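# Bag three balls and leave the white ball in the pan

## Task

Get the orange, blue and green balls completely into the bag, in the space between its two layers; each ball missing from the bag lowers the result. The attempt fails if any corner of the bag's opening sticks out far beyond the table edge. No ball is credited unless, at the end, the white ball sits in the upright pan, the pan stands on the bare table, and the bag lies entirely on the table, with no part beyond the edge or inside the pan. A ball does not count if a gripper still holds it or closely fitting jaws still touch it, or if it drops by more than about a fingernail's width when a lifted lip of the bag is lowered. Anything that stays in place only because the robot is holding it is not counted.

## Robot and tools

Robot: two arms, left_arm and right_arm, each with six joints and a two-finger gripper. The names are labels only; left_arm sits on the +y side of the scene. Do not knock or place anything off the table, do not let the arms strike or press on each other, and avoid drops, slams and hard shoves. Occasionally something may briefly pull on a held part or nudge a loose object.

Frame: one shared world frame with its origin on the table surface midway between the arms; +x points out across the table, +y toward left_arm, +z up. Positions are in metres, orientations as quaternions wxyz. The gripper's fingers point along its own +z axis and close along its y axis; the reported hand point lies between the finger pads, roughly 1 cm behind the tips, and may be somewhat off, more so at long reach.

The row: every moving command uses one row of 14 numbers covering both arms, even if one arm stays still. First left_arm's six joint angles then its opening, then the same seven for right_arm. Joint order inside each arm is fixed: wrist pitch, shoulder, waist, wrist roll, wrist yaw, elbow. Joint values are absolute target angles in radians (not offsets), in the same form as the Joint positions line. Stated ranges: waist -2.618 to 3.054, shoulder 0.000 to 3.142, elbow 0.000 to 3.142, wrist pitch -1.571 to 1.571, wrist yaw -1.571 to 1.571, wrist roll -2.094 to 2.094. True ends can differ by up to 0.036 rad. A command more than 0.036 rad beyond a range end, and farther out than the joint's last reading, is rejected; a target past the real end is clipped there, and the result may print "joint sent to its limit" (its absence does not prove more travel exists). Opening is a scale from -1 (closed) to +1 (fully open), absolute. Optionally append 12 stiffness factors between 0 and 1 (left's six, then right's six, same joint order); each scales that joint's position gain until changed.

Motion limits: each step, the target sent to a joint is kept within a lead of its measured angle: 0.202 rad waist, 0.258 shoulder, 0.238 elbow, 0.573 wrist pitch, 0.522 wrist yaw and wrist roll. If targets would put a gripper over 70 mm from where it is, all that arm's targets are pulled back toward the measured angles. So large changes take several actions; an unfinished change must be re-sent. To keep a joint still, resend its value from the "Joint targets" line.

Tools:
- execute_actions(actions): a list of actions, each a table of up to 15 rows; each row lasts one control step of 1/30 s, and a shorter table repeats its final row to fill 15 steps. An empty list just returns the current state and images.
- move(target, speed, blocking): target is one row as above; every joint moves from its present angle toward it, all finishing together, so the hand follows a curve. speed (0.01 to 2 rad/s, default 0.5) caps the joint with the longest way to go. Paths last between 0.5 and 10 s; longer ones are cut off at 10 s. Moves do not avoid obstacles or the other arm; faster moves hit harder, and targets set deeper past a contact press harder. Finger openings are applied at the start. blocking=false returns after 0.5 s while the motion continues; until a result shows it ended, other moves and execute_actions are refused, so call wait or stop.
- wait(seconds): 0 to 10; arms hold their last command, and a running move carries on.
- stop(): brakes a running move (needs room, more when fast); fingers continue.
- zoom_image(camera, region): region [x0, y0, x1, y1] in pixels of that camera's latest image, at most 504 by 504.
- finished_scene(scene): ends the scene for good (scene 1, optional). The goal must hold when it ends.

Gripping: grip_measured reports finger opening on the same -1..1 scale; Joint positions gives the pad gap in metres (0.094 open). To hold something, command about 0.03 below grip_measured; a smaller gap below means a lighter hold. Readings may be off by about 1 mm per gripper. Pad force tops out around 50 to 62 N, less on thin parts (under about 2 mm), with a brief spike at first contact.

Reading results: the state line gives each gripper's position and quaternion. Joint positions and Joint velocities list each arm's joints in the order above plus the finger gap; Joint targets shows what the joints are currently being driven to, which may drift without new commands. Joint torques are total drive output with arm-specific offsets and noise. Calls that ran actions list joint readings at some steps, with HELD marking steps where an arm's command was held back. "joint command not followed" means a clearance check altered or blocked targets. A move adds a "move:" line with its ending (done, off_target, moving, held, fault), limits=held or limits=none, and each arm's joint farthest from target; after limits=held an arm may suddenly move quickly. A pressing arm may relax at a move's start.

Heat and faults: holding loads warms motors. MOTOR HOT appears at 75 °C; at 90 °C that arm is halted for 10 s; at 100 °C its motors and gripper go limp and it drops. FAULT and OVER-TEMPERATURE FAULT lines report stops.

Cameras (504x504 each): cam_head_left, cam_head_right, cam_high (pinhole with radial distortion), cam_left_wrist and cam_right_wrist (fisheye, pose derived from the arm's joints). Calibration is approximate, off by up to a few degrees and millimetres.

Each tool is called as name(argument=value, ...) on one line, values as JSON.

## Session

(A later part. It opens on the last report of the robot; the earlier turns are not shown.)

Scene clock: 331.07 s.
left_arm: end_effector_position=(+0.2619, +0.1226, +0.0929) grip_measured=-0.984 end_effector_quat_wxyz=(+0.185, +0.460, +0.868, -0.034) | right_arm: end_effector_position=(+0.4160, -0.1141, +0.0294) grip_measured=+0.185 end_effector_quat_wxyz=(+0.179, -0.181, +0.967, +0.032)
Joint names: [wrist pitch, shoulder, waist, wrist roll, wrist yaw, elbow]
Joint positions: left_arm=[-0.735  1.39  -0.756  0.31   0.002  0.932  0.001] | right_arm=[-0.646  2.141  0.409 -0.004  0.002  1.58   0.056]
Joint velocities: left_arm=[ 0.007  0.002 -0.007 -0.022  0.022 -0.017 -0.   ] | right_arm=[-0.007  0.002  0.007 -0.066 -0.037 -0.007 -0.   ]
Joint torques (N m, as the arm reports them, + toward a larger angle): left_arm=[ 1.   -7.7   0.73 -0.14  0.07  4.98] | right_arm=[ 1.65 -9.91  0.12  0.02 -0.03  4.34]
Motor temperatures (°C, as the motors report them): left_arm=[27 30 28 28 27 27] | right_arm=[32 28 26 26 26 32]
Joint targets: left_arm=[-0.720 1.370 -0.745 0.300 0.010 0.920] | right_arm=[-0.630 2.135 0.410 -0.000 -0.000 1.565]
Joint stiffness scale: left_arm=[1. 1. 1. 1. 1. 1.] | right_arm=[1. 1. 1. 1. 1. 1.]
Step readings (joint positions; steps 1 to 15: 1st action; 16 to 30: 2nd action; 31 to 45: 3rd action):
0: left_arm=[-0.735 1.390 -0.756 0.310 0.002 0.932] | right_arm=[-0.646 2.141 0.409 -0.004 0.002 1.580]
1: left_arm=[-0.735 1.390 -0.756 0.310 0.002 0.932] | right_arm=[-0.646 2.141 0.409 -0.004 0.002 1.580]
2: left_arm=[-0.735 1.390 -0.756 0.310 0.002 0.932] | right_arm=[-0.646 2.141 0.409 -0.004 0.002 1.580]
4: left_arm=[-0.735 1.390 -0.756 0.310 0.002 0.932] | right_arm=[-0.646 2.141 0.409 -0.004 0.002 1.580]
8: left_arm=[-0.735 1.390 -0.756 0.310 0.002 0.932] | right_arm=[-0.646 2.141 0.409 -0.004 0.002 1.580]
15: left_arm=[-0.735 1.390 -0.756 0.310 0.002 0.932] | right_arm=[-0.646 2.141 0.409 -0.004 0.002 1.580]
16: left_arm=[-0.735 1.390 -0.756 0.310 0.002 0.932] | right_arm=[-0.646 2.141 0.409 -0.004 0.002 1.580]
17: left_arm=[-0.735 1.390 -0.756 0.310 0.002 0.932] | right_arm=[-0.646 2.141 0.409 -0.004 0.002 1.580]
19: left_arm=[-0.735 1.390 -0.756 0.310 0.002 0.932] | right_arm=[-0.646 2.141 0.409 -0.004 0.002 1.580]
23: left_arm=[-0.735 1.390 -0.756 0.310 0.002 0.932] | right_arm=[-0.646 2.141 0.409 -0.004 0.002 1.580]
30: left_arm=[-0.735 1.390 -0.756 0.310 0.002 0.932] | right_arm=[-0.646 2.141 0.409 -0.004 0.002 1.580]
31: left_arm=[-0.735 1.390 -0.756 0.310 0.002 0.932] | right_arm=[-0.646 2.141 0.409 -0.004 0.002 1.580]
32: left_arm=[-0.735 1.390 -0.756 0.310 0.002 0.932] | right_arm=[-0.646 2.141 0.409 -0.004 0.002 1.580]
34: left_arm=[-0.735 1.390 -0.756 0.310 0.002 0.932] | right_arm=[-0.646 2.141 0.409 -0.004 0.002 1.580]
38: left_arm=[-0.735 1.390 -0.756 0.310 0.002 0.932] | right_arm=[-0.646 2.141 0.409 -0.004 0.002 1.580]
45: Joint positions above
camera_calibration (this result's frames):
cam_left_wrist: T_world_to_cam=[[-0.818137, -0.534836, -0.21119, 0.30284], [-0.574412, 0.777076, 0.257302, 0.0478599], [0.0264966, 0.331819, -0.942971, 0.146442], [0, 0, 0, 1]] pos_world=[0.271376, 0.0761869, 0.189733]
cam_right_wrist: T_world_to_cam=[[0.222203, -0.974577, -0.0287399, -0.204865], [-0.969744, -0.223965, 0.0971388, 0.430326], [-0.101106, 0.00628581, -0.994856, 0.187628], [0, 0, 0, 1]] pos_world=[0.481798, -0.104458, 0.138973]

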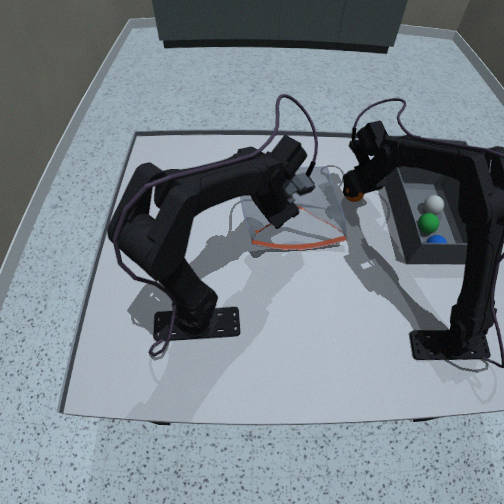

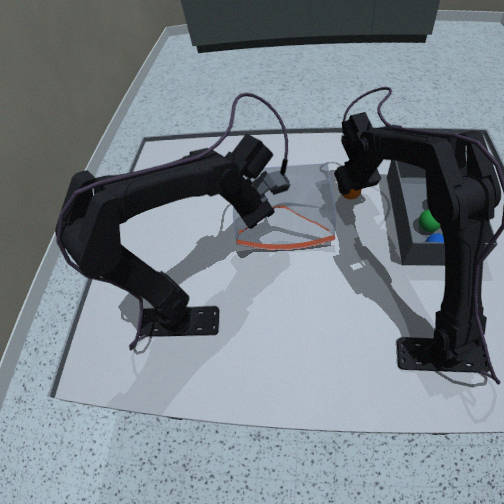

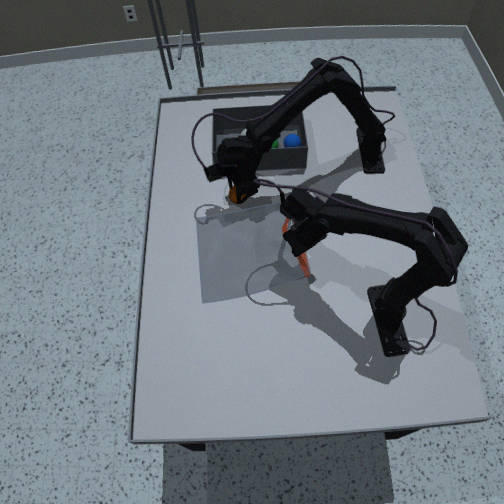

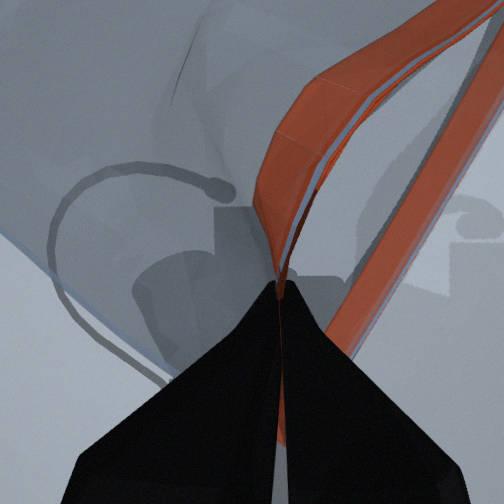

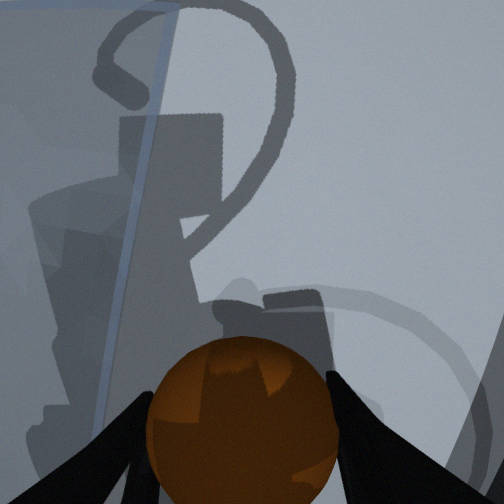

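execute_actions(actions=[[[-0.72,1.37,-0.745,0.3,0.01,0.92,-1, -0.63,2.135,0.41,0,0,1.565,0.14]]])

move(target=[-0.72,1.37,-0.745,0.3,0.01,0.92,-1, -0.75,1.9,0.41,0,0,1.6,0.14], speed=0.3)

move(target=[-0.72,1.37,-0.745,0.3,0.01,0.92,-1, -0.6,1.08,0.7,0,0,0.7,0.14], speed=0.6)

Scene clock: 352.40 s.
left_arm: end_effector_position=(+0.2619, +0.1226, +0.0929) grip_measured=-0.984 end_effector_quat_wxyz=(+0.185, +0.460, +0.868, -0.034) | right_arm: end_effector_position=(+0.4160, -0.1141, +0.0294) grip_measured=+0.147 end_effector_quat_wxyz=(+0.179, -0.181, +0.967, +0.032)
Joint names: [wrist pitch, shoulder, waist, wrist roll, wrist yaw, elbow]
Joint positions: left_arm=[-0.735  1.39  -0.756  0.31   0.002  0.932  0.001] | right_arm=[-0.646  2.141  0.409 -0.004  0.002  1.58   0.054]
Joint velocities: left_arm=[ 0.007 -0.007  0.002 -0.022 -0.037 -0.012 -0.   ] | right_arm=[ 0.037  0.027  0.002 -0.007  0.037  0.007 -0.001]
Joint torques (N m, as the arm reports them, + toward a larger angle): left_arm=[ 1.   -7.72  0.75 -0.15  0.07  5.  ] | right_arm=[ 1.65 -9.91  0.13  0.02 -0.03  4.34]
Motor temperatures (°C, as the motors report them): left_arm=[28 30 28 28 27 27] | right_arm=[32 30 26 26 26 31]
Joint targets: left_arm=[-0.720 1.370 -0.745 0.300 0.010 0.920] | right_arm=[-0.630 2.135 0.410 -0.000 0.000 1.565]
Joint stiffness scale: left_arm=[1. 1. 1. 1. 1. 1.] | right_arm=[1. 1. 1. 1. 1. 1.]
Step readings (joint positions):
0: left_arm=[-0.735 1.390 -0.756 0.310 0.002 0.932] | right_arm=[-0.646 2.141 0.409 -0.004 0.002 1.580]
1: left_arm=[-0.735 1.390 -0.756 0.310 0.002 0.932] | right_arm=[-0.646 2.141 0.409 -0.004 0.002 1.580]
2: left_arm=[-0.735 1.390 -0.756 0.310 0.002 0.932] | right_arm=[-0.646 2.141 0.409 -0.004 0.002 1.580]
4: left_arm=[-0.735 1.390 -0.756 0.310 0.002 0.932] | right_arm=[-0.646 2.141 0.409 -0.004 0.002 1.580]
8: left_arm=[-0.735 1.390 -0.756 0.310 0.002 0.932] | right_arm=[-0.646 2.141 0.409 -0.004 0.002 1.580]
15: Joint positions above
camera_calibration (this result's frames):
cam_left_wrist: T_world_to_cam=[[-0.818137, -0.534836, -0.21119, 0.30284], [-0.574412, 0.777076, 0.257302, 0.0478599], [0.0264966, 0.331819, -0.942971, 0.146442], [0, 0, 0, 1]] pos_world=[0.271376, 0.0761869, 0.189733]
cam_right_wrist: T_world_to_cam=[[0.222203, -0.974577, -0.0287399, -0.204865], [-0.969744, -0.223965, 0.0971388, 0.430326], [-0.101106, 0.00628581, -0.994856, 0.187628], [0, 0, 0, 1]] pos_world=[0.481798, -0.104458, 0.138973]

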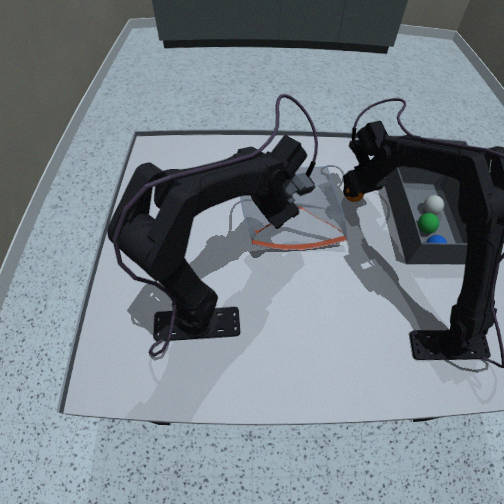

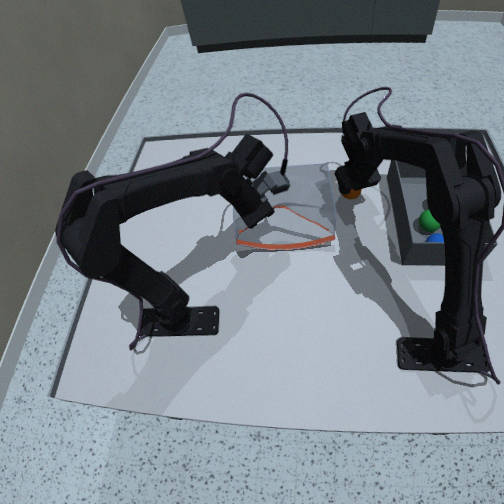

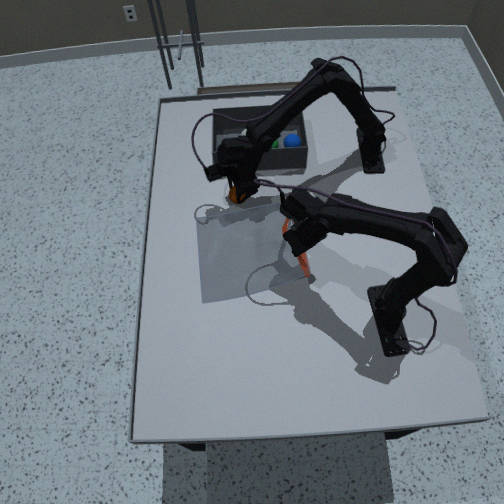

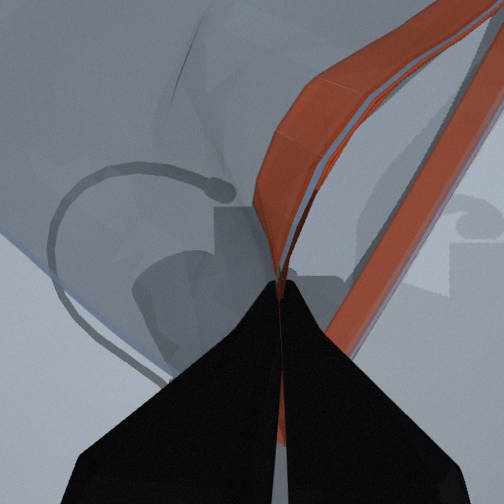

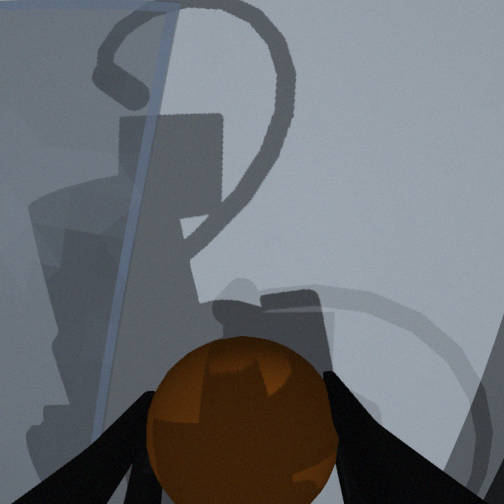

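Scene clock: 353.83 s.
left_arm: end_effector_position=(+0.2619, +0.1226, +0.0929) grip_measured=-0.984 end_effector_quat_wxyz=(+0.185, +0.460, +0.868, -0.034) | right_arm: end_effector_position=(+0.4037, -0.1189, +0.1230) grip_measured=+0.147 end_effector_quat_wxyz=(+0.238, -0.179, +0.954, +0.043)
Joint names: [wrist pitch, shoulder, waist, wrist roll, wrist yaw, elbow]
Joint positions: left_arm=[-0.735  1.39  -0.756  0.31   0.002  0.932  0.001] | right_arm=[-0.746  1.917  0.409 -0.004  0.002  1.58   0.054]
Joint velocities: left_arm=[ 0.007  0.002 -0.012 -0.022 -0.022  0.002 -0.001] | right_arm=[ 0.007  0.002 -0.002 -0.051 -0.007 -0.007  0.   ]
Joint torques (N m, as the arm reports them, + toward a larger angle): left_arm=[ 1.01 -7.73  0.75 -0.14  0.08  5.01] | right_arm=[ 1.64 -9.57  0.12  0.02 -0.03  6.88]
Motor temperatures (°C, as the motors report them): left_arm=[28 30 28 28 27 27] | right_arm=[32 30 26 26 26 31]
Joint targets: left_arm=[-0.720 1.370 -0.745 0.300 0.010 0.920] | right_arm=[-0.750 1.900 0.410 0.000 0.000 1.600]
Joint stiffness scale: left_arm=[1. 1. 1. 1. 1. 1.] | right_arm=[1. 1. 1. 1. 1. 1.]
move: done; limits=none; left_arm: farthest joint: the shoulder, 0.020 radians from its target (0.020 radians at the start); right_arm: farthest joint: the elbow, 0.020 radians from its target (0.020 radians at the start)
camera_calibration (this result's frames):
cam_left_wrist: T_world_to_cam=[[-0.818137, -0.534836, -0.21119, 0.30284], [-0.574412, 0.777076, 0.257302, 0.0478599], [0.0264966, 0.331819, -0.942971, 0.146442], [0, 0, 0, 1]] pos_world=[0.271376, 0.0761869, 0.189733]
cam_right_wrist: T_world_to_cam=[[0.22651, -0.972918, -0.0460802, -0.203472], [-0.973913, -0.225571, -0.0247143, 0.42469], [0.0136507, 0.0504761, -0.998632, 0.238918], [0, 0, 0, 1]] pos_world=[0.456438, -0.114224, 0.239711]

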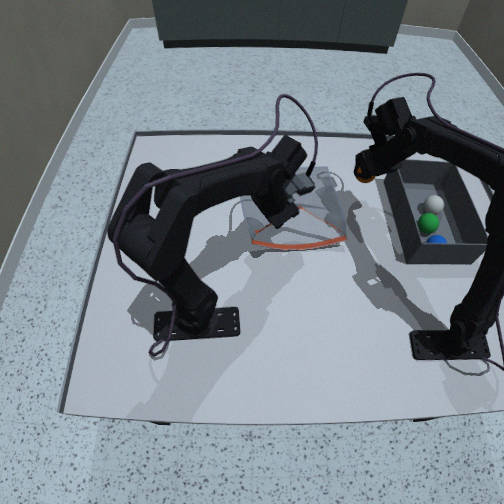

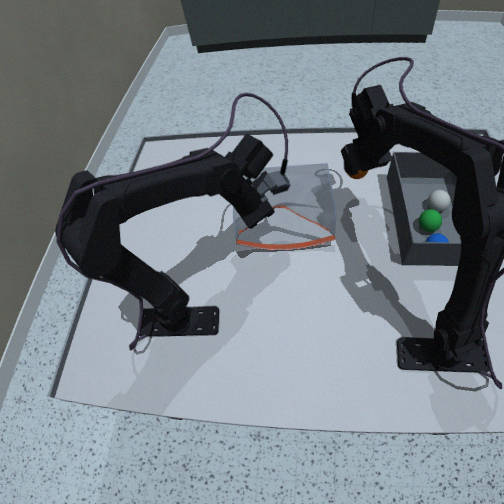

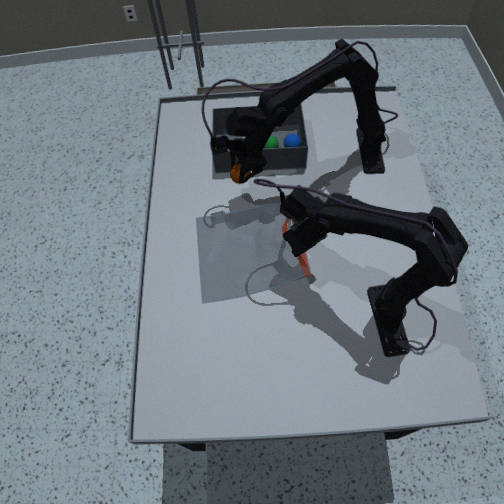

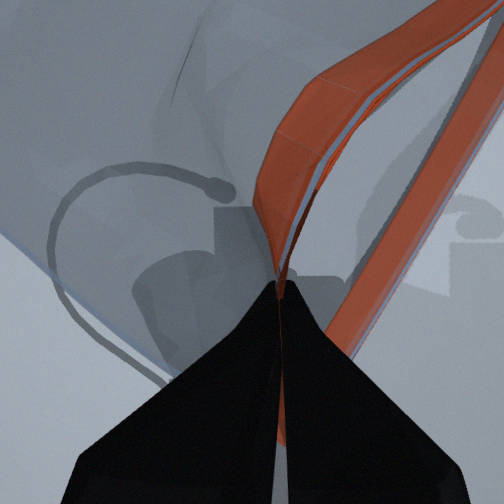

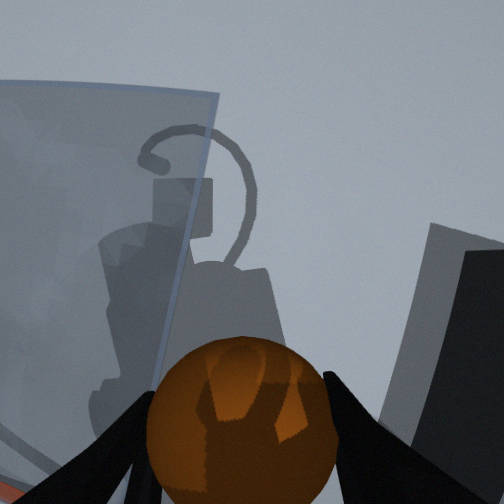

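Scene clock: 356.00 s.
left_arm: end_effector_position=(+0.2619, +0.1226, +0.0929) grip_measured=-0.984 end_effector_quat_wxyz=(+0.185, +0.460, +0.868, -0.034) | right_arm: end_effector_position=(+0.1837, -0.1202, +0.1066) grip_measured=+0.147 end_effector_quat_wxyz=(+0.264, -0.307, +0.910, +0.087)
Joint names: [wrist pitch, shoulder, waist, wrist roll, wrist yaw, elbow]
Joint positions: left_arm=[-0.735  1.39  -0.756  0.31   0.002  0.932  0.001] | right_arm=[-0.619  1.1    0.688 -0.004  0.002  0.712  0.054]
Joint velocities: left_arm=[ 0.007 -0.012 -0.002  0.051  0.066  0.017  0.001] | right_arm=[ 0.007 -0.007 -0.007 -0.125  0.007  0.017  0.   ]
Joint torques (N m, as the arm reports them, + toward a larger angle): left_arm=[ 1.   -7.72  0.75 -0.14  0.09  4.99] | right_arm=[ 2.05 -3.58  0.85  0.02 -0.04  4.94]
Motor temperatures (°C, as the motors report them): left_arm=[28 30 28 28 27 27] | right_arm=[32 30 26 26 26 31]
Joint targets: left_arm=[-0.720 1.370 -0.745 0.300 0.010 0.920] | right_arm=[-0.600 1.080 0.700 0.000 -0.000 0.700]
Joint stiffness scale: left_arm=[1. 1. 1. 1. 1. 1.] | right_arm=[1. 1. 1. 1. 1. 1.]
move: done; limits=none; left_arm: farthest joint: the shoulder, 0.020 radians from its target (0.020 radians at the start); right_arm: farthest joint: the shoulder, 0.020 radians from its target (0.837 radians at the start)
camera_calibration (this result's frames):
cam_left_wrist: T_world_to_cam=[[-0.818137, -0.534836, -0.21119, 0.30284], [-0.574412, 0.777076, 0.257302, 0.0478599], [0.0264966, 0.331819, -0.942971, 0.146442], [0, 0, 0, 1]] pos_world=[0.271376, 0.0761869, 0.189733]
cam_right_wrist: T_world_to_cam=[[0.489003, -0.870455, -0.056432, -0.190472], [-0.870245, -0.482421, -0.0997192, 0.167864], [0.059577, 0.0978727, -0.993414, 0.222373], [0, 0, 0, 1]] pos_world=[0.225976, -0.10658, 0.226899]

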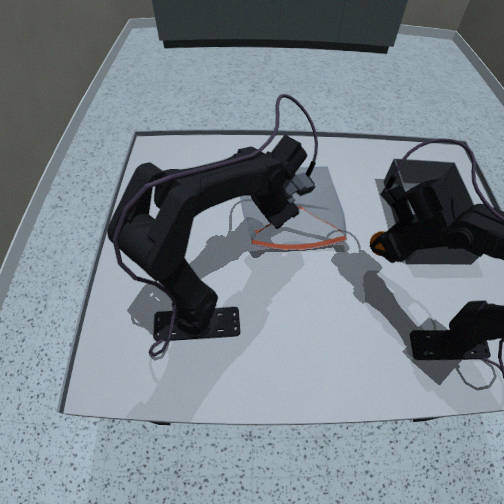

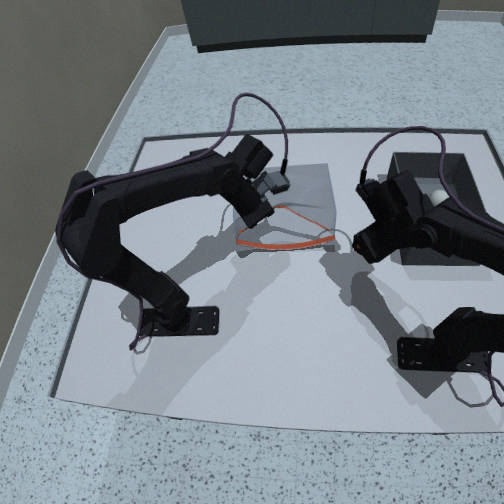

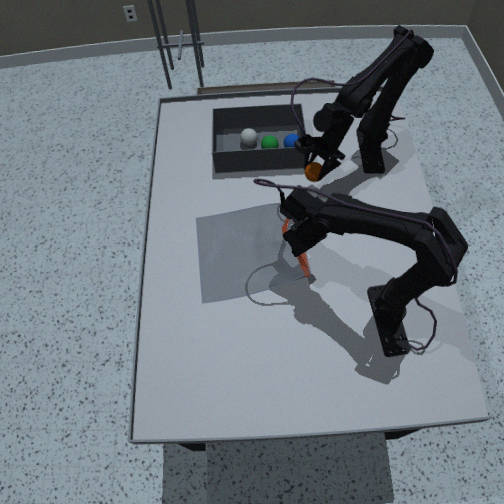

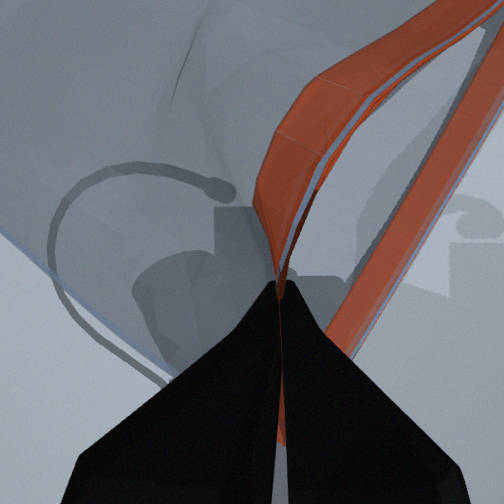

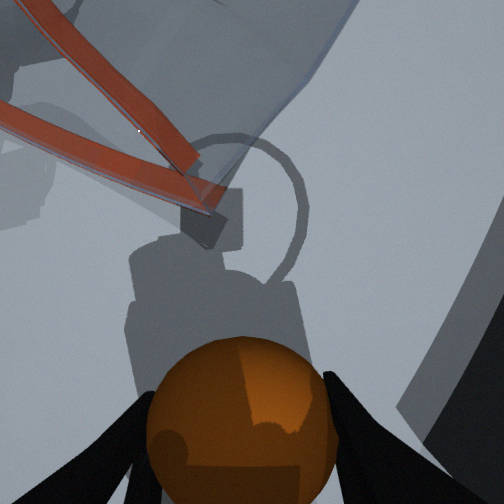

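Ball is soft; grip a bit firmer and continue.

move(target=[-0.72,1.37,-0.745,0.3,0.01,0.92,-1, -0.4,1.15,1.41,0.1,0.3,0.65,0.08], speed=0.6)

move(target=[-0.72,1.37,-0.745,0.3,0.01,0.92,-1, 1.2,1.96,1.41,0.32,0.91,0.385,0.08], speed=0.7)

Scene clock: 361.53 s.
left_arm: end_effector_position=(+0.2619, +0.1226, +0.0929) grip_measured=-0.984 end_effector_quat_wxyz=(+0.185, +0.460, +0.868, -0.034) | right_arm: end_effector_position=(+0.0711, -0.0019, +0.1102) grip_measured=+0.090 end_effector_quat_wxyz=(+0.333, -0.515, +0.782, +0.116)
Joint names: [wrist pitch, shoulder, waist, wrist roll, wrist yaw, elbow]
Joint positions: left_arm=[-0.735  1.39  -0.756  0.31   0.002  0.932  0.001] | right_arm=[-0.419  1.146  1.4    0.094  0.286  0.665  0.051]
Joint velocities: left_arm=[-0.022 -0.017 -0.012  0.037  0.022 -0.007 -0.001] | right_arm=[ 0.007 -0.007  0.012 -0.037 -0.081  0.017 -0.   ]
Joint torques (N m, as the arm reports them, + toward a larger angle): left_arm=[ 1.   -7.73  0.74 -0.16  0.09  4.99] | right_arm=[ 2.15 -2.18  0.71  0.03  0.21  4.76]
Motor temperatures (°C, as the motors report them): left_arm=[28 30 28 28 27 27] | right_arm=[32 29 26 26 26 31]
Joint targets: left_arm=[-0.720 1.370 -0.745 0.300 0.010 0.920] | right_arm=[-0.400 1.150 1.410 0.100 0.300 0.650]
Joint stiffness scale: left_arm=[1. 1. 1. 1. 1. 1.] | right_arm=[1. 1. 1. 1. 1. 1.]
move: done; limits=none; left_arm: farthest joint: the shoulder, 0.020 radians from its target (0.020 radians at the start); right_arm: farthest joint: the wrist pitch, 0.019 radians from its target (0.218 radians at the start)
camera_calibration (this result's frames):
cam_left_wrist: T_world_to_cam=[[-0.818137, -0.534836, -0.21119, 0.30284], [-0.574412, 0.777076, 0.257302, 0.0478599], [0.0264966, 0.331819, -0.942971, 0.146442], [0, 0, 0, 1]] pos_world=[0.271376, 0.0761869, 0.189733]
cam_right_wrist: T_world_to_cam=[[0.826319, -0.557291, 0.0813831, -0.0707994], [-0.522773, -0.812714, -0.257303, 0.119308], [0.209534, 0.170069, -0.962898, 0.207115], [0, 0, 0, 1]] pos_world=[0.0774763, 0.0222834, 0.23589]

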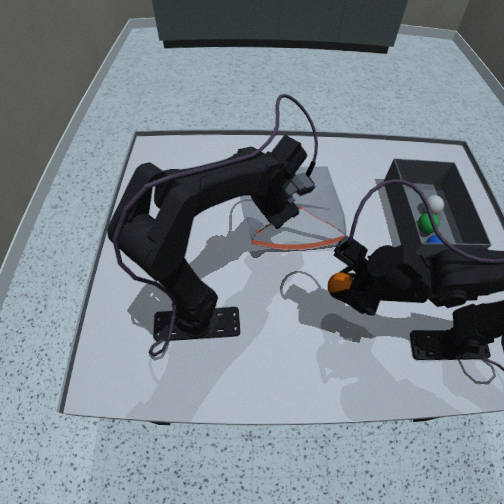

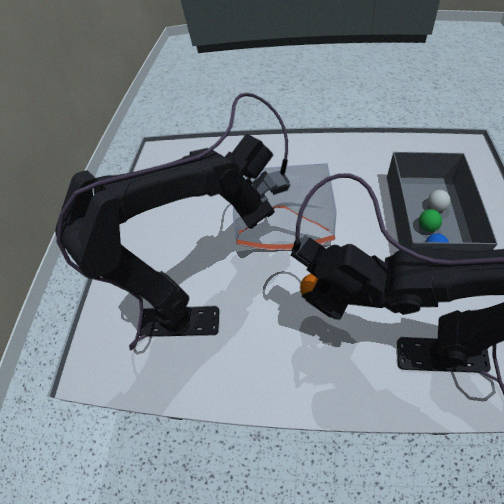

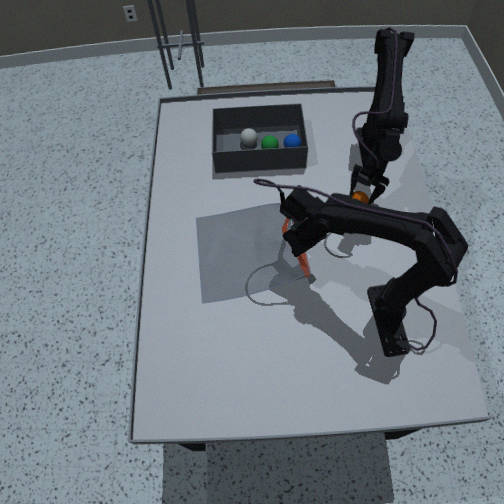

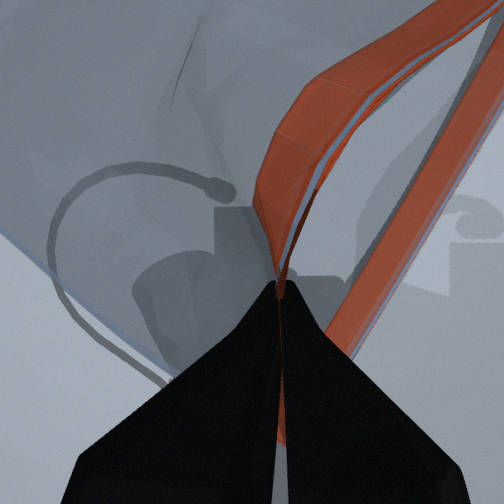

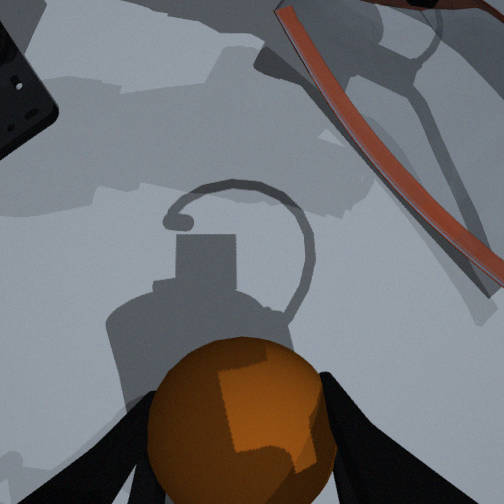

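Scene clock: 364.70 s.
left_arm: end_effector_position=(+0.2619, +0.1226, +0.0929) grip_measured=-0.984 end_effector_quat_wxyz=(+0.185, +0.460, +0.868, -0.034) | right_arm: end_effector_position=(+0.1681, +0.0262, +0.0544) grip_measured=+0.090 end_effector_quat_wxyz=(+0.607, -0.157, +0.766, +0.141)
Joint names: [wrist pitch, shoulder, waist, wrist roll, wrist yaw, elbow]
Joint positions: left_arm=[-0.735  1.39  -0.756  0.31   0.002  0.932  0.001] | right_arm=[1.185 1.957 1.4   0.316 0.896 0.406 0.051]
Joint velocities: left_arm=[-0.007 -0.007 -0.022 -0.066 -0.022  0.032 -0.   ] | right_arm=[ 0.051 -0.007  0.007 -0.081  0.037 -0.017 -0.001]
Joint torques (N m, as the arm reports them, + toward a larger angle): left_arm=[ 1.   -7.77  0.72 -0.14  0.08  4.99] | right_arm=[ 2.38 -5.41  0.69  0.02  0.24  1.38]
Motor temperatures (°C, as the motors report them): left_arm=[28 30 28 28 27 27] | right_arm=[33 28 26 26 26 31]
Joint targets: left_arm=[-0.720 1.370 -0.745 0.300 0.010 0.920] | right_arm=[1.200 1.960 1.410 0.320 0.910 0.385]
Joint stiffness scale: left_arm=[1. 1. 1. 1. 1. 1.] | right_arm=[1. 1. 1. 1. 1. 1.]
move: off_target (right_arm); limits=none; left_arm: farthest joint: the shoulder, 0.020 radians from its target (0.020 radians at the start); right_arm: farthest joint: the elbow, 0.021 radians from its target (0.280 radians at the start)
camera_calibration (this result's frames):
cam_left_wrist: T_world_to_cam=[[-0.818137, -0.534836, -0.21119, 0.30284], [-0.574412, 0.777076, 0.257302, 0.0478599], [0.0264966, 0.331819, -0.942971, 0.146442], [0, 0, 0, 1]] pos_world=[0.271376, 0.0761869, 0.189733]
cam_right_wrist: T_world_to_cam=[[0.356358, -0.919978, -0.163249, -0.0288853], [-0.639562, -0.112803, -0.760418, 0.207144], [0.681153, 0.375389, -0.628581, 0.0255192], [0, 0, 0, 1]] pos_world=[0.125393, -0.0127871, 0.168842]

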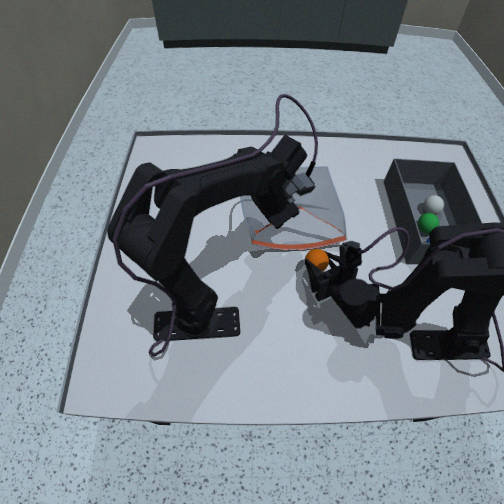

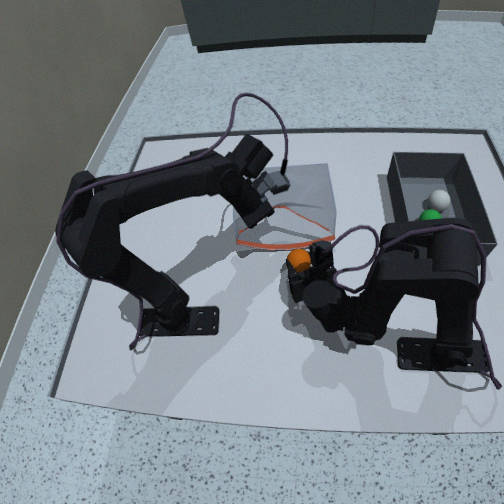

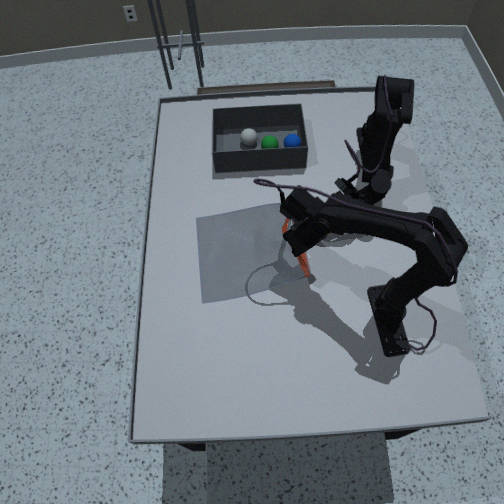

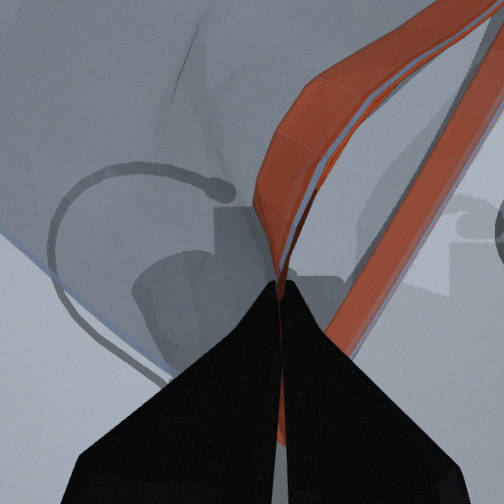

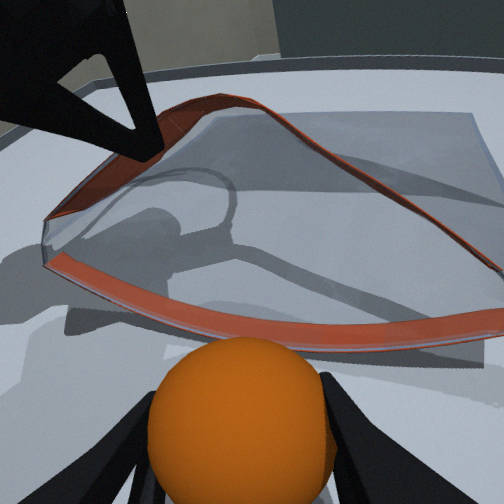

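move(target=[-0.72,1.37,-0.745,0.3,0.01,0.92,-1, 1.08,2.085,1.175,0.25,0.74,0.70,0.08], speed=0.2)

Scene clock: 371.00 s.
left_arm: end_effector_position=(+0.2619, +0.1226, +0.0929) grip_measured=-0.984 end_effector_quat_wxyz=(+0.185, +0.460, +0.868, -0.034) | right_arm: end_effector_position=(+0.2486, +0.0569, +0.0506) grip_measured=+0.090 end_effector_quat_wxyz=(+0.605, -0.134, +0.775, +0.123)
Joint names: [wrist pitch, shoulder, waist, wrist roll, wrist yaw, elbow]
Joint positions: left_arm=[-0.735  1.39  -0.756  0.31   0.002  0.932  0.001] | right_arm=[1.086 2.082 1.185 0.257 0.744 0.665 0.051]
Joint velocities: left_arm=[ 0.022  0.002 -0.012  0.007 -0.007  0.007  0.002] | right_arm=[-0.022  0.012  0.012 -0.007 -0.081  0.012  0.   ]
Joint torques (N m, as the arm reports them, + toward a larger angle): left_arm=[ 1.01 -7.75  0.78 -0.14  0.08  5.01] | right_arm=[ 2.25 -6.9  -0.64 -0.09  0.05  5.57]
Motor temperatures (°C, as the motors report them): left_arm=[28 30 28 28 27 27] | right_arm=[33 28 26 26 26 31]
Joint targets: left_arm=[-0.720 1.370 -0.745 0.300 0.010 0.920] | right_arm=[1.080 2.085 1.175 0.250 0.740 0.700]
Joint stiffness scale: left_arm=[1. 1. 1. 1. 1. 1.] | right_arm=[1. 1. 1. 1. 1. 1.]
move: off_target (right_arm); limits=none; left_arm: farthest joint: the shoulder, 0.020 radians from its target (0.020 radians at the start); right_arm: farthest joint: the elbow, 0.035 radians from its target (0.294 radians at the start)
camera_calibration (this result's frames):
cam_left_wrist: T_world_to_cam=[[-0.818137, -0.534836, -0.21119, 0.30284], [-0.574412, 0.777076, 0.257302, 0.0478599], [0.0264966, 0.331819, -0.942971, 0.146442], [0, 0, 0, 1]] pos_world=[0.271376, 0.0761869, 0.189733]
cam_right_wrist: T_world_to_cam=[[0.298665, -0.939883, -0.165588, -0.0144184], [-0.657231, -0.0767532, -0.749771, 0.260975], [0.691987, 0.33276, -0.640644, -0.0428748], [0, 0, 0, 1]] pos_world=[0.205496, 0.0207461, 0.165817]

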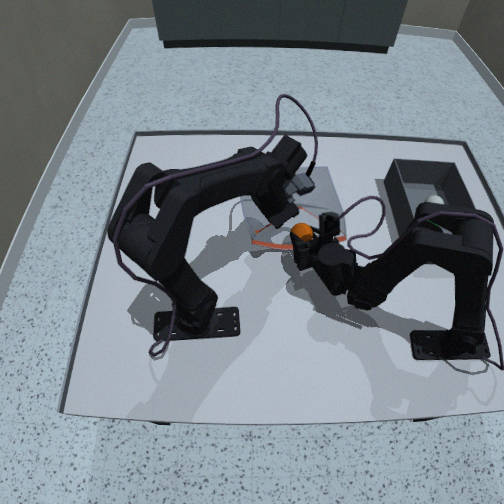

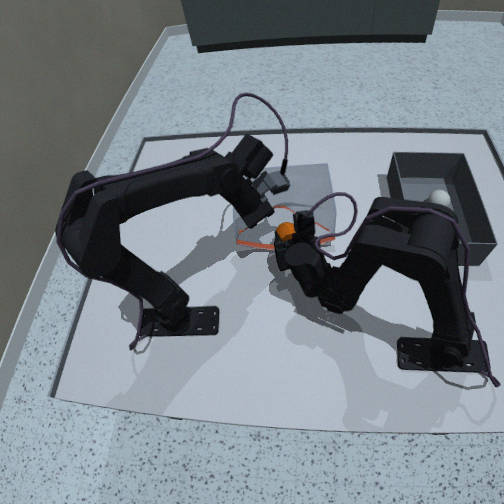

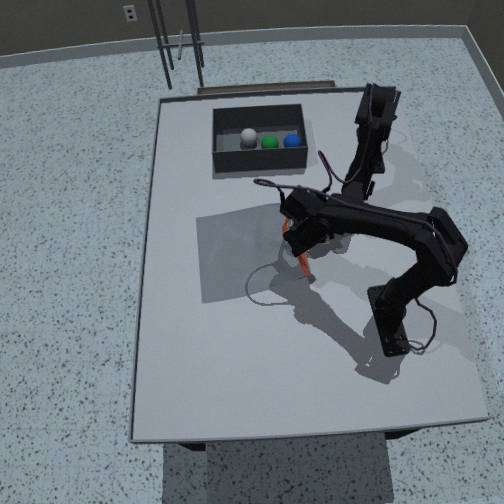

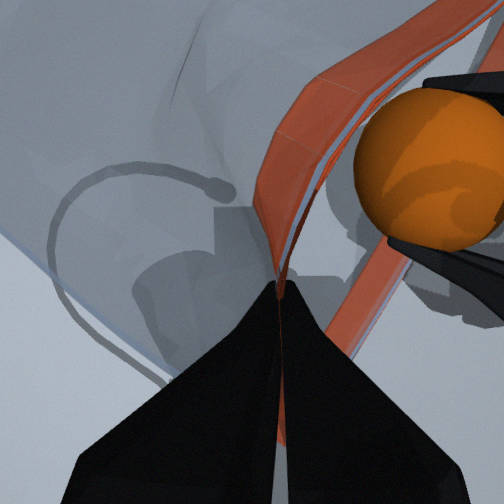

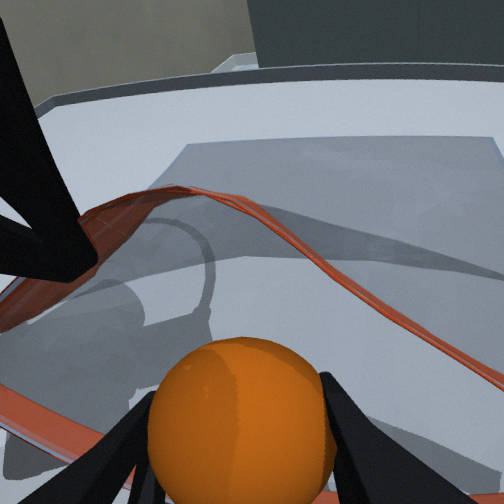

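move(target=[-0.72,1.37,-0.745,0.3,0.01,0.92,-1, 1.2,2.265,1.033,0.15,0.595,0.865,0.08], speed=0.12)

Scene clock: 379.63 s.
left_arm: end_effector_position=(+0.2619, +0.1226, +0.0929) grip_measured=-0.984 end_effector_quat_wxyz=(+0.185, +0.460, +0.868, -0.034) | right_arm: end_effector_position=(+0.3075, +0.0702, +0.0333) grip_measured=+0.090 end_effector_quat_wxyz=(+0.618, -0.144, +0.763, +0.125)
Joint names: [wrist pitch, shoulder, waist, wrist roll, wrist yaw, elbow]
Joint positions: left_arm=[-0.735  1.39  -0.756  0.31   0.002  0.932  0.001] | right_arm=[1.183 2.263 1.044 0.157 0.601 0.829 0.051]
Joint velocities: left_arm=[-0.022  0.002 -0.017 -0.022 -0.022  0.012  0.001] | right_arm=[ 0.037 -0.002  0.007 -0.007 -0.022 -0.002 -0.001]
Joint torques (N m, as the arm reports them, + toward a larger angle): left_arm=[ 1.   -7.7   0.73 -0.14  0.07  5.02] | right_arm=[ 2.56 -8.16 -0.72 -0.11  0.01  5.61]
Motor temperatures (°C, as the motors report them): left_arm=[28 30 28 28 27 27] | right_arm=[33 28 26 26 26 31]
Joint targets: left_arm=[-0.720 1.370 -0.745 0.300 0.010 0.920] | right_arm=[1.200 2.265 1.033 0.150 0.595 0.865]
Joint stiffness scale: left_arm=[1. 1. 1. 1. 1. 1.] | right_arm=[1. 1. 1. 1. 1. 1.]
move: off_target (right_arm); limits=none; left_arm: farthest joint: the shoulder, 0.020 radians from its target (0.020 radians at the start); right_arm: farthest joint: the elbow, 0.036 radians from its target (0.200 radians at the start)
camera_calibration (this result's frames):
cam_left_wrist: T_world_to_cam=[[-0.818137, -0.534836, -0.21119, 0.30284], [-0.574412, 0.777076, 0.257302, 0.0478599], [0.0264966, 0.331819, -0.942971, 0.146442], [0, 0, 0, 1]] pos_world=[0.271376, 0.0761869, 0.189733]
cam_right_wrist: T_world_to_cam=[[0.322158, -0.934279, -0.152761, -0.0304477], [-0.626666, -0.0895114, -0.77413, 0.280032], [0.70958, 0.345123, -0.614318, -0.1063], [0, 0, 0, 1]] pos_world=[0.260724, 0.0333058, 0.146828]

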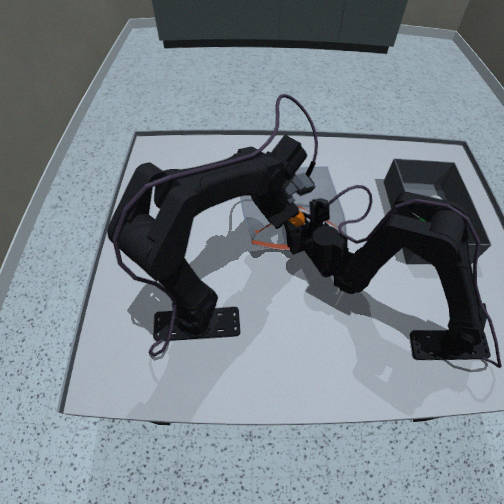

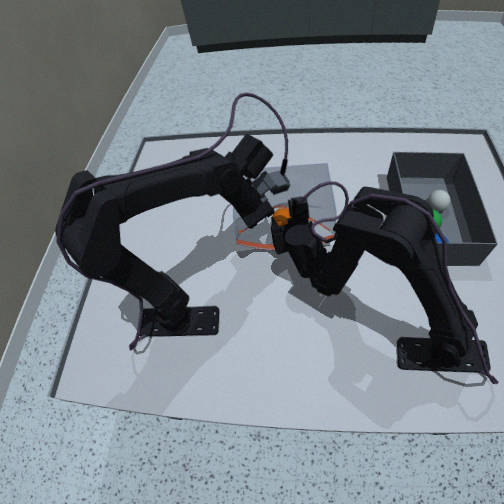

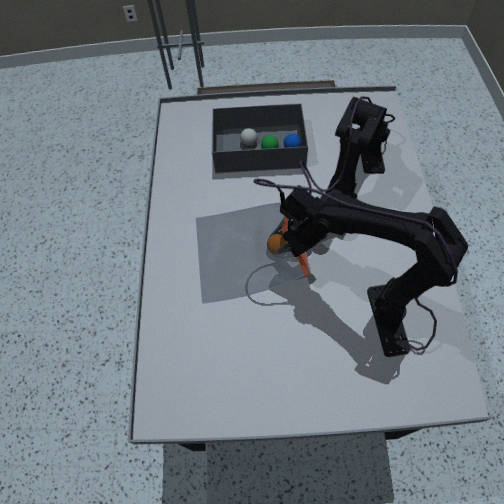

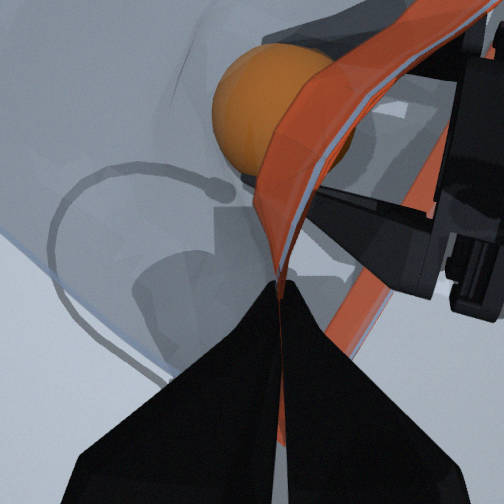

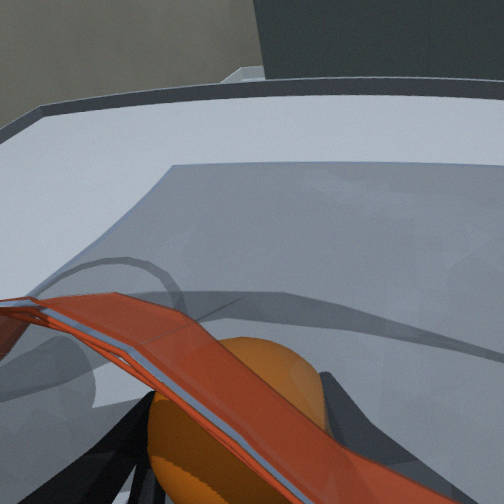

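execute_actions(actions=[[[-0.72,1.37,-0.745,0.3,0.01,0.92,-1, 1.2,2.275,1.033,0.15,0.595,0.865,0.08]],[[-0.72,1.37,-0.745,0.3,0.01,0.92,-1, 1.2,2.275,1.033,0.15,0.595,0.865,0.25]],[[-0.72,1.37,-0.745,0.3,0.01,0.92,-1, 1.2,2.275,1.033,0.15,0.595,0.865,0.45]]])

Scene clock: 390.50 s.
left_arm: end_effector_position=(+0.2619, +0.1226, +0.0929) grip_measured=-0.984 end_effector_quat_wxyz=(+0.185, +0.460, +0.868, -0.034) | right_arm: end_effector_position=(+0.3074, +0.0703, +0.0323) grip_measured=+0.447 end_effector_quat_wxyz=(+0.619, -0.144, +0.762, +0.126)
Joint names: [wrist pitch, shoulder, waist, wrist roll, wrist yaw, elbow]
Joint positions: left_arm=[-0.735  1.39  -0.756  0.31   0.002  0.932  0.001] | right_arm=[1.195 2.271 1.044 0.156 0.6   0.829 0.068]
Joint velocities: left_arm=[ 0.022 -0.017  0.002 -0.037 -0.051 -0.017 -0.   ] | right_arm=[ 0.007 -0.012 -0.012  0.007 -0.007 -0.002 -0.001]
Joint torques (N m, as the arm reports them, + toward a larger angle): left_arm=[ 1.   -7.73  0.78 -0.14  0.07  4.97] | right_arm=[ 2.44 -7.98 -0.71 -0.09  0.01  5.57]
Motor temperatures (°C, as the motors report them): left_arm=[28 30 28 28 27 27] | right_arm=[34 28 26 26 26 31]
Joint targets: left_arm=[-0.720 1.370 -0.745 0.300 0.010 0.920] | right_arm=[1.200 2.275 1.033 0.150 0.595 0.865]
Joint stiffness scale: left_arm=[1. 1. 1. 1. 1. 1.] | right_arm=[1. 1. 1. 1. 1. 1.]
Step readings (joint positions; steps 1 to 15: 1st action; 16 to 30: 2nd action; 31 to 45: 3rd action):
0: left_arm=[-0.735 1.390 -0.756 0.310 0.002 0.932] | right_arm=[1.183 2.263 1.044 0.157 0.600 0.829]
1: left_arm=[-0.735 1.390 -0.756 0.310 0.002 0.932] | right_arm=[1.184 2.264 1.044 0.156 0.600 0.829]
2: left_arm=[-0.735 1.390 -0.756 0.310 0.002 0.932] | right_arm=[1.186 2.266 1.044 0.156 0.600 0.829]
4: left_arm=[-0.735 1.390 -0.756 0.310 0.002 0.932] | right_arm=[1.192 2.269 1.044 0.156 0.600 0.829]
8: left_arm=[-0.735 1.390 -0.756 0.310 0.002 0.932] | right_arm=[1.194 2.269 1.044 0.156 0.600 0.829]
15: left_arm=[-0.735 1.390 -0.756 0.310 0.002 0.932] | right_arm=[1.195 2.270 1.044 0.156 0.600 0.829]
16: left_arm=[-0.735 1.390 -0.756 0.310 0.002 0.932] | right_arm=[1.195 2.270 1.044 0.156 0.600 0.829]
17: left_arm=[-0.735 1.390 -0.756 0.310 0.002 0.932] | right_arm=[1.195 2.270 1.044 0.156 0.600 0.829]
19: left_arm=[-0.735 1.390 -0.756 0.310 0.002 0.932] | right_arm=[1.195 2.271 1.044 0.156 0.600 0.829]
23: left_arm=[-0.735 1.390 -0.756 0.310 0.002 0.932] | right_arm=[1.195 2.271 1.044 0.156 0.600 0.829]
30: left_arm=[-0.735 1.390 -0.756 0.310 0.002 0.932] | right_arm=[1.195 2.271 1.044 0.156 0.600 0.829]
31: left_arm=[-0.735 1.390 -0.756 0.310 0.002 0.932] | right_arm=[1.195 2.271 1.044 0.156 0.600 0.829]
32: left_arm=[-0.735 1.390 -0.756 0.310 0.002 0.932] | right_arm=[1.195 2.271 1.044 0.156 0.600 0.829]
34: left_arm=[-0.735 1.390 -0.756 0.310 0.002 0.932] | right_arm=[1.195 2.271 1.044 0.156 0.600 0.829]
38: left_arm=[-0.735 1.390 -0.756 0.310 0.002 0.932] | right_arm=[1.195 2.271 1.044 0.156 0.600 0.829]
45: Joint positions above
camera_calibration (this result's frames):
cam_left_wrist: T_world_to_cam=[[-0.818137, -0.534836, -0.21119, 0.30284], [-0.574412, 0.777076, 0.257302, 0.0478599], [0.0264966, 0.331819, -0.942971, 0.146442], [0, 0, 0, 1]] pos_world=[0.271376, 0.0761869, 0.189733]
cam_right_wrist: T_world_to_cam=[[0.323453, -0.933566, -0.154376, -0.0308737], [-0.624625, -0.0881037, -0.775939, 0.278541], [0.71079, 0.347407, -0.611626, -0.107549], [0, 0, 0, 1]] pos_world=[0.260414, 0.0330811, 0.145585]

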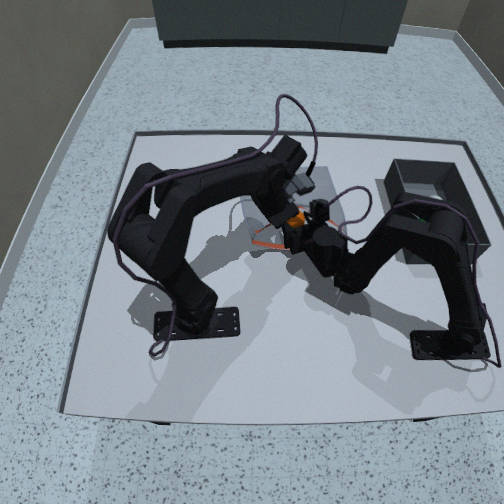

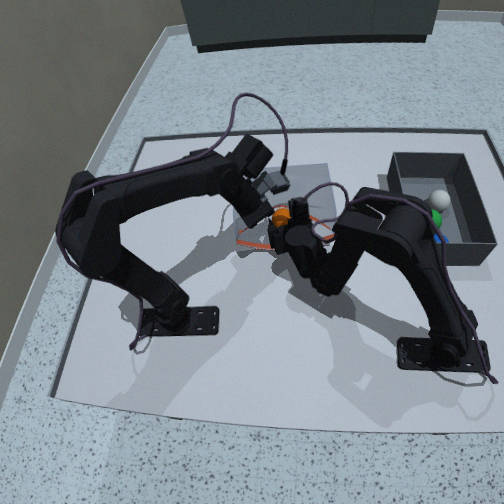

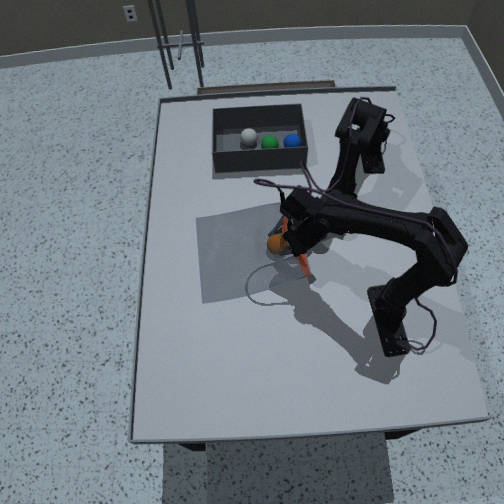

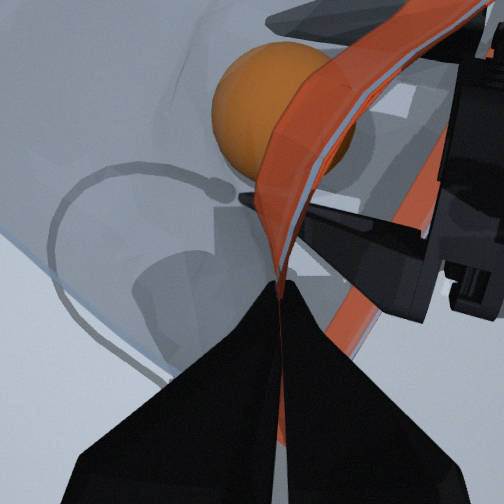

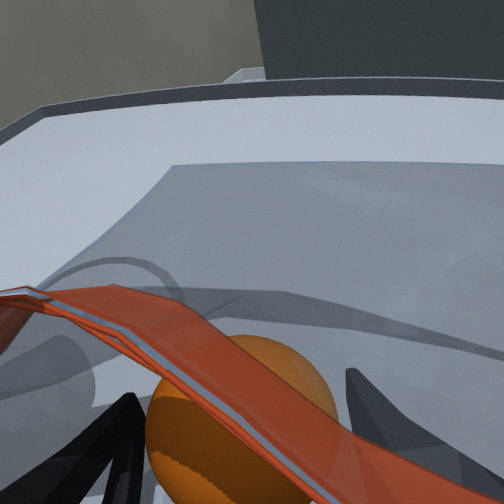

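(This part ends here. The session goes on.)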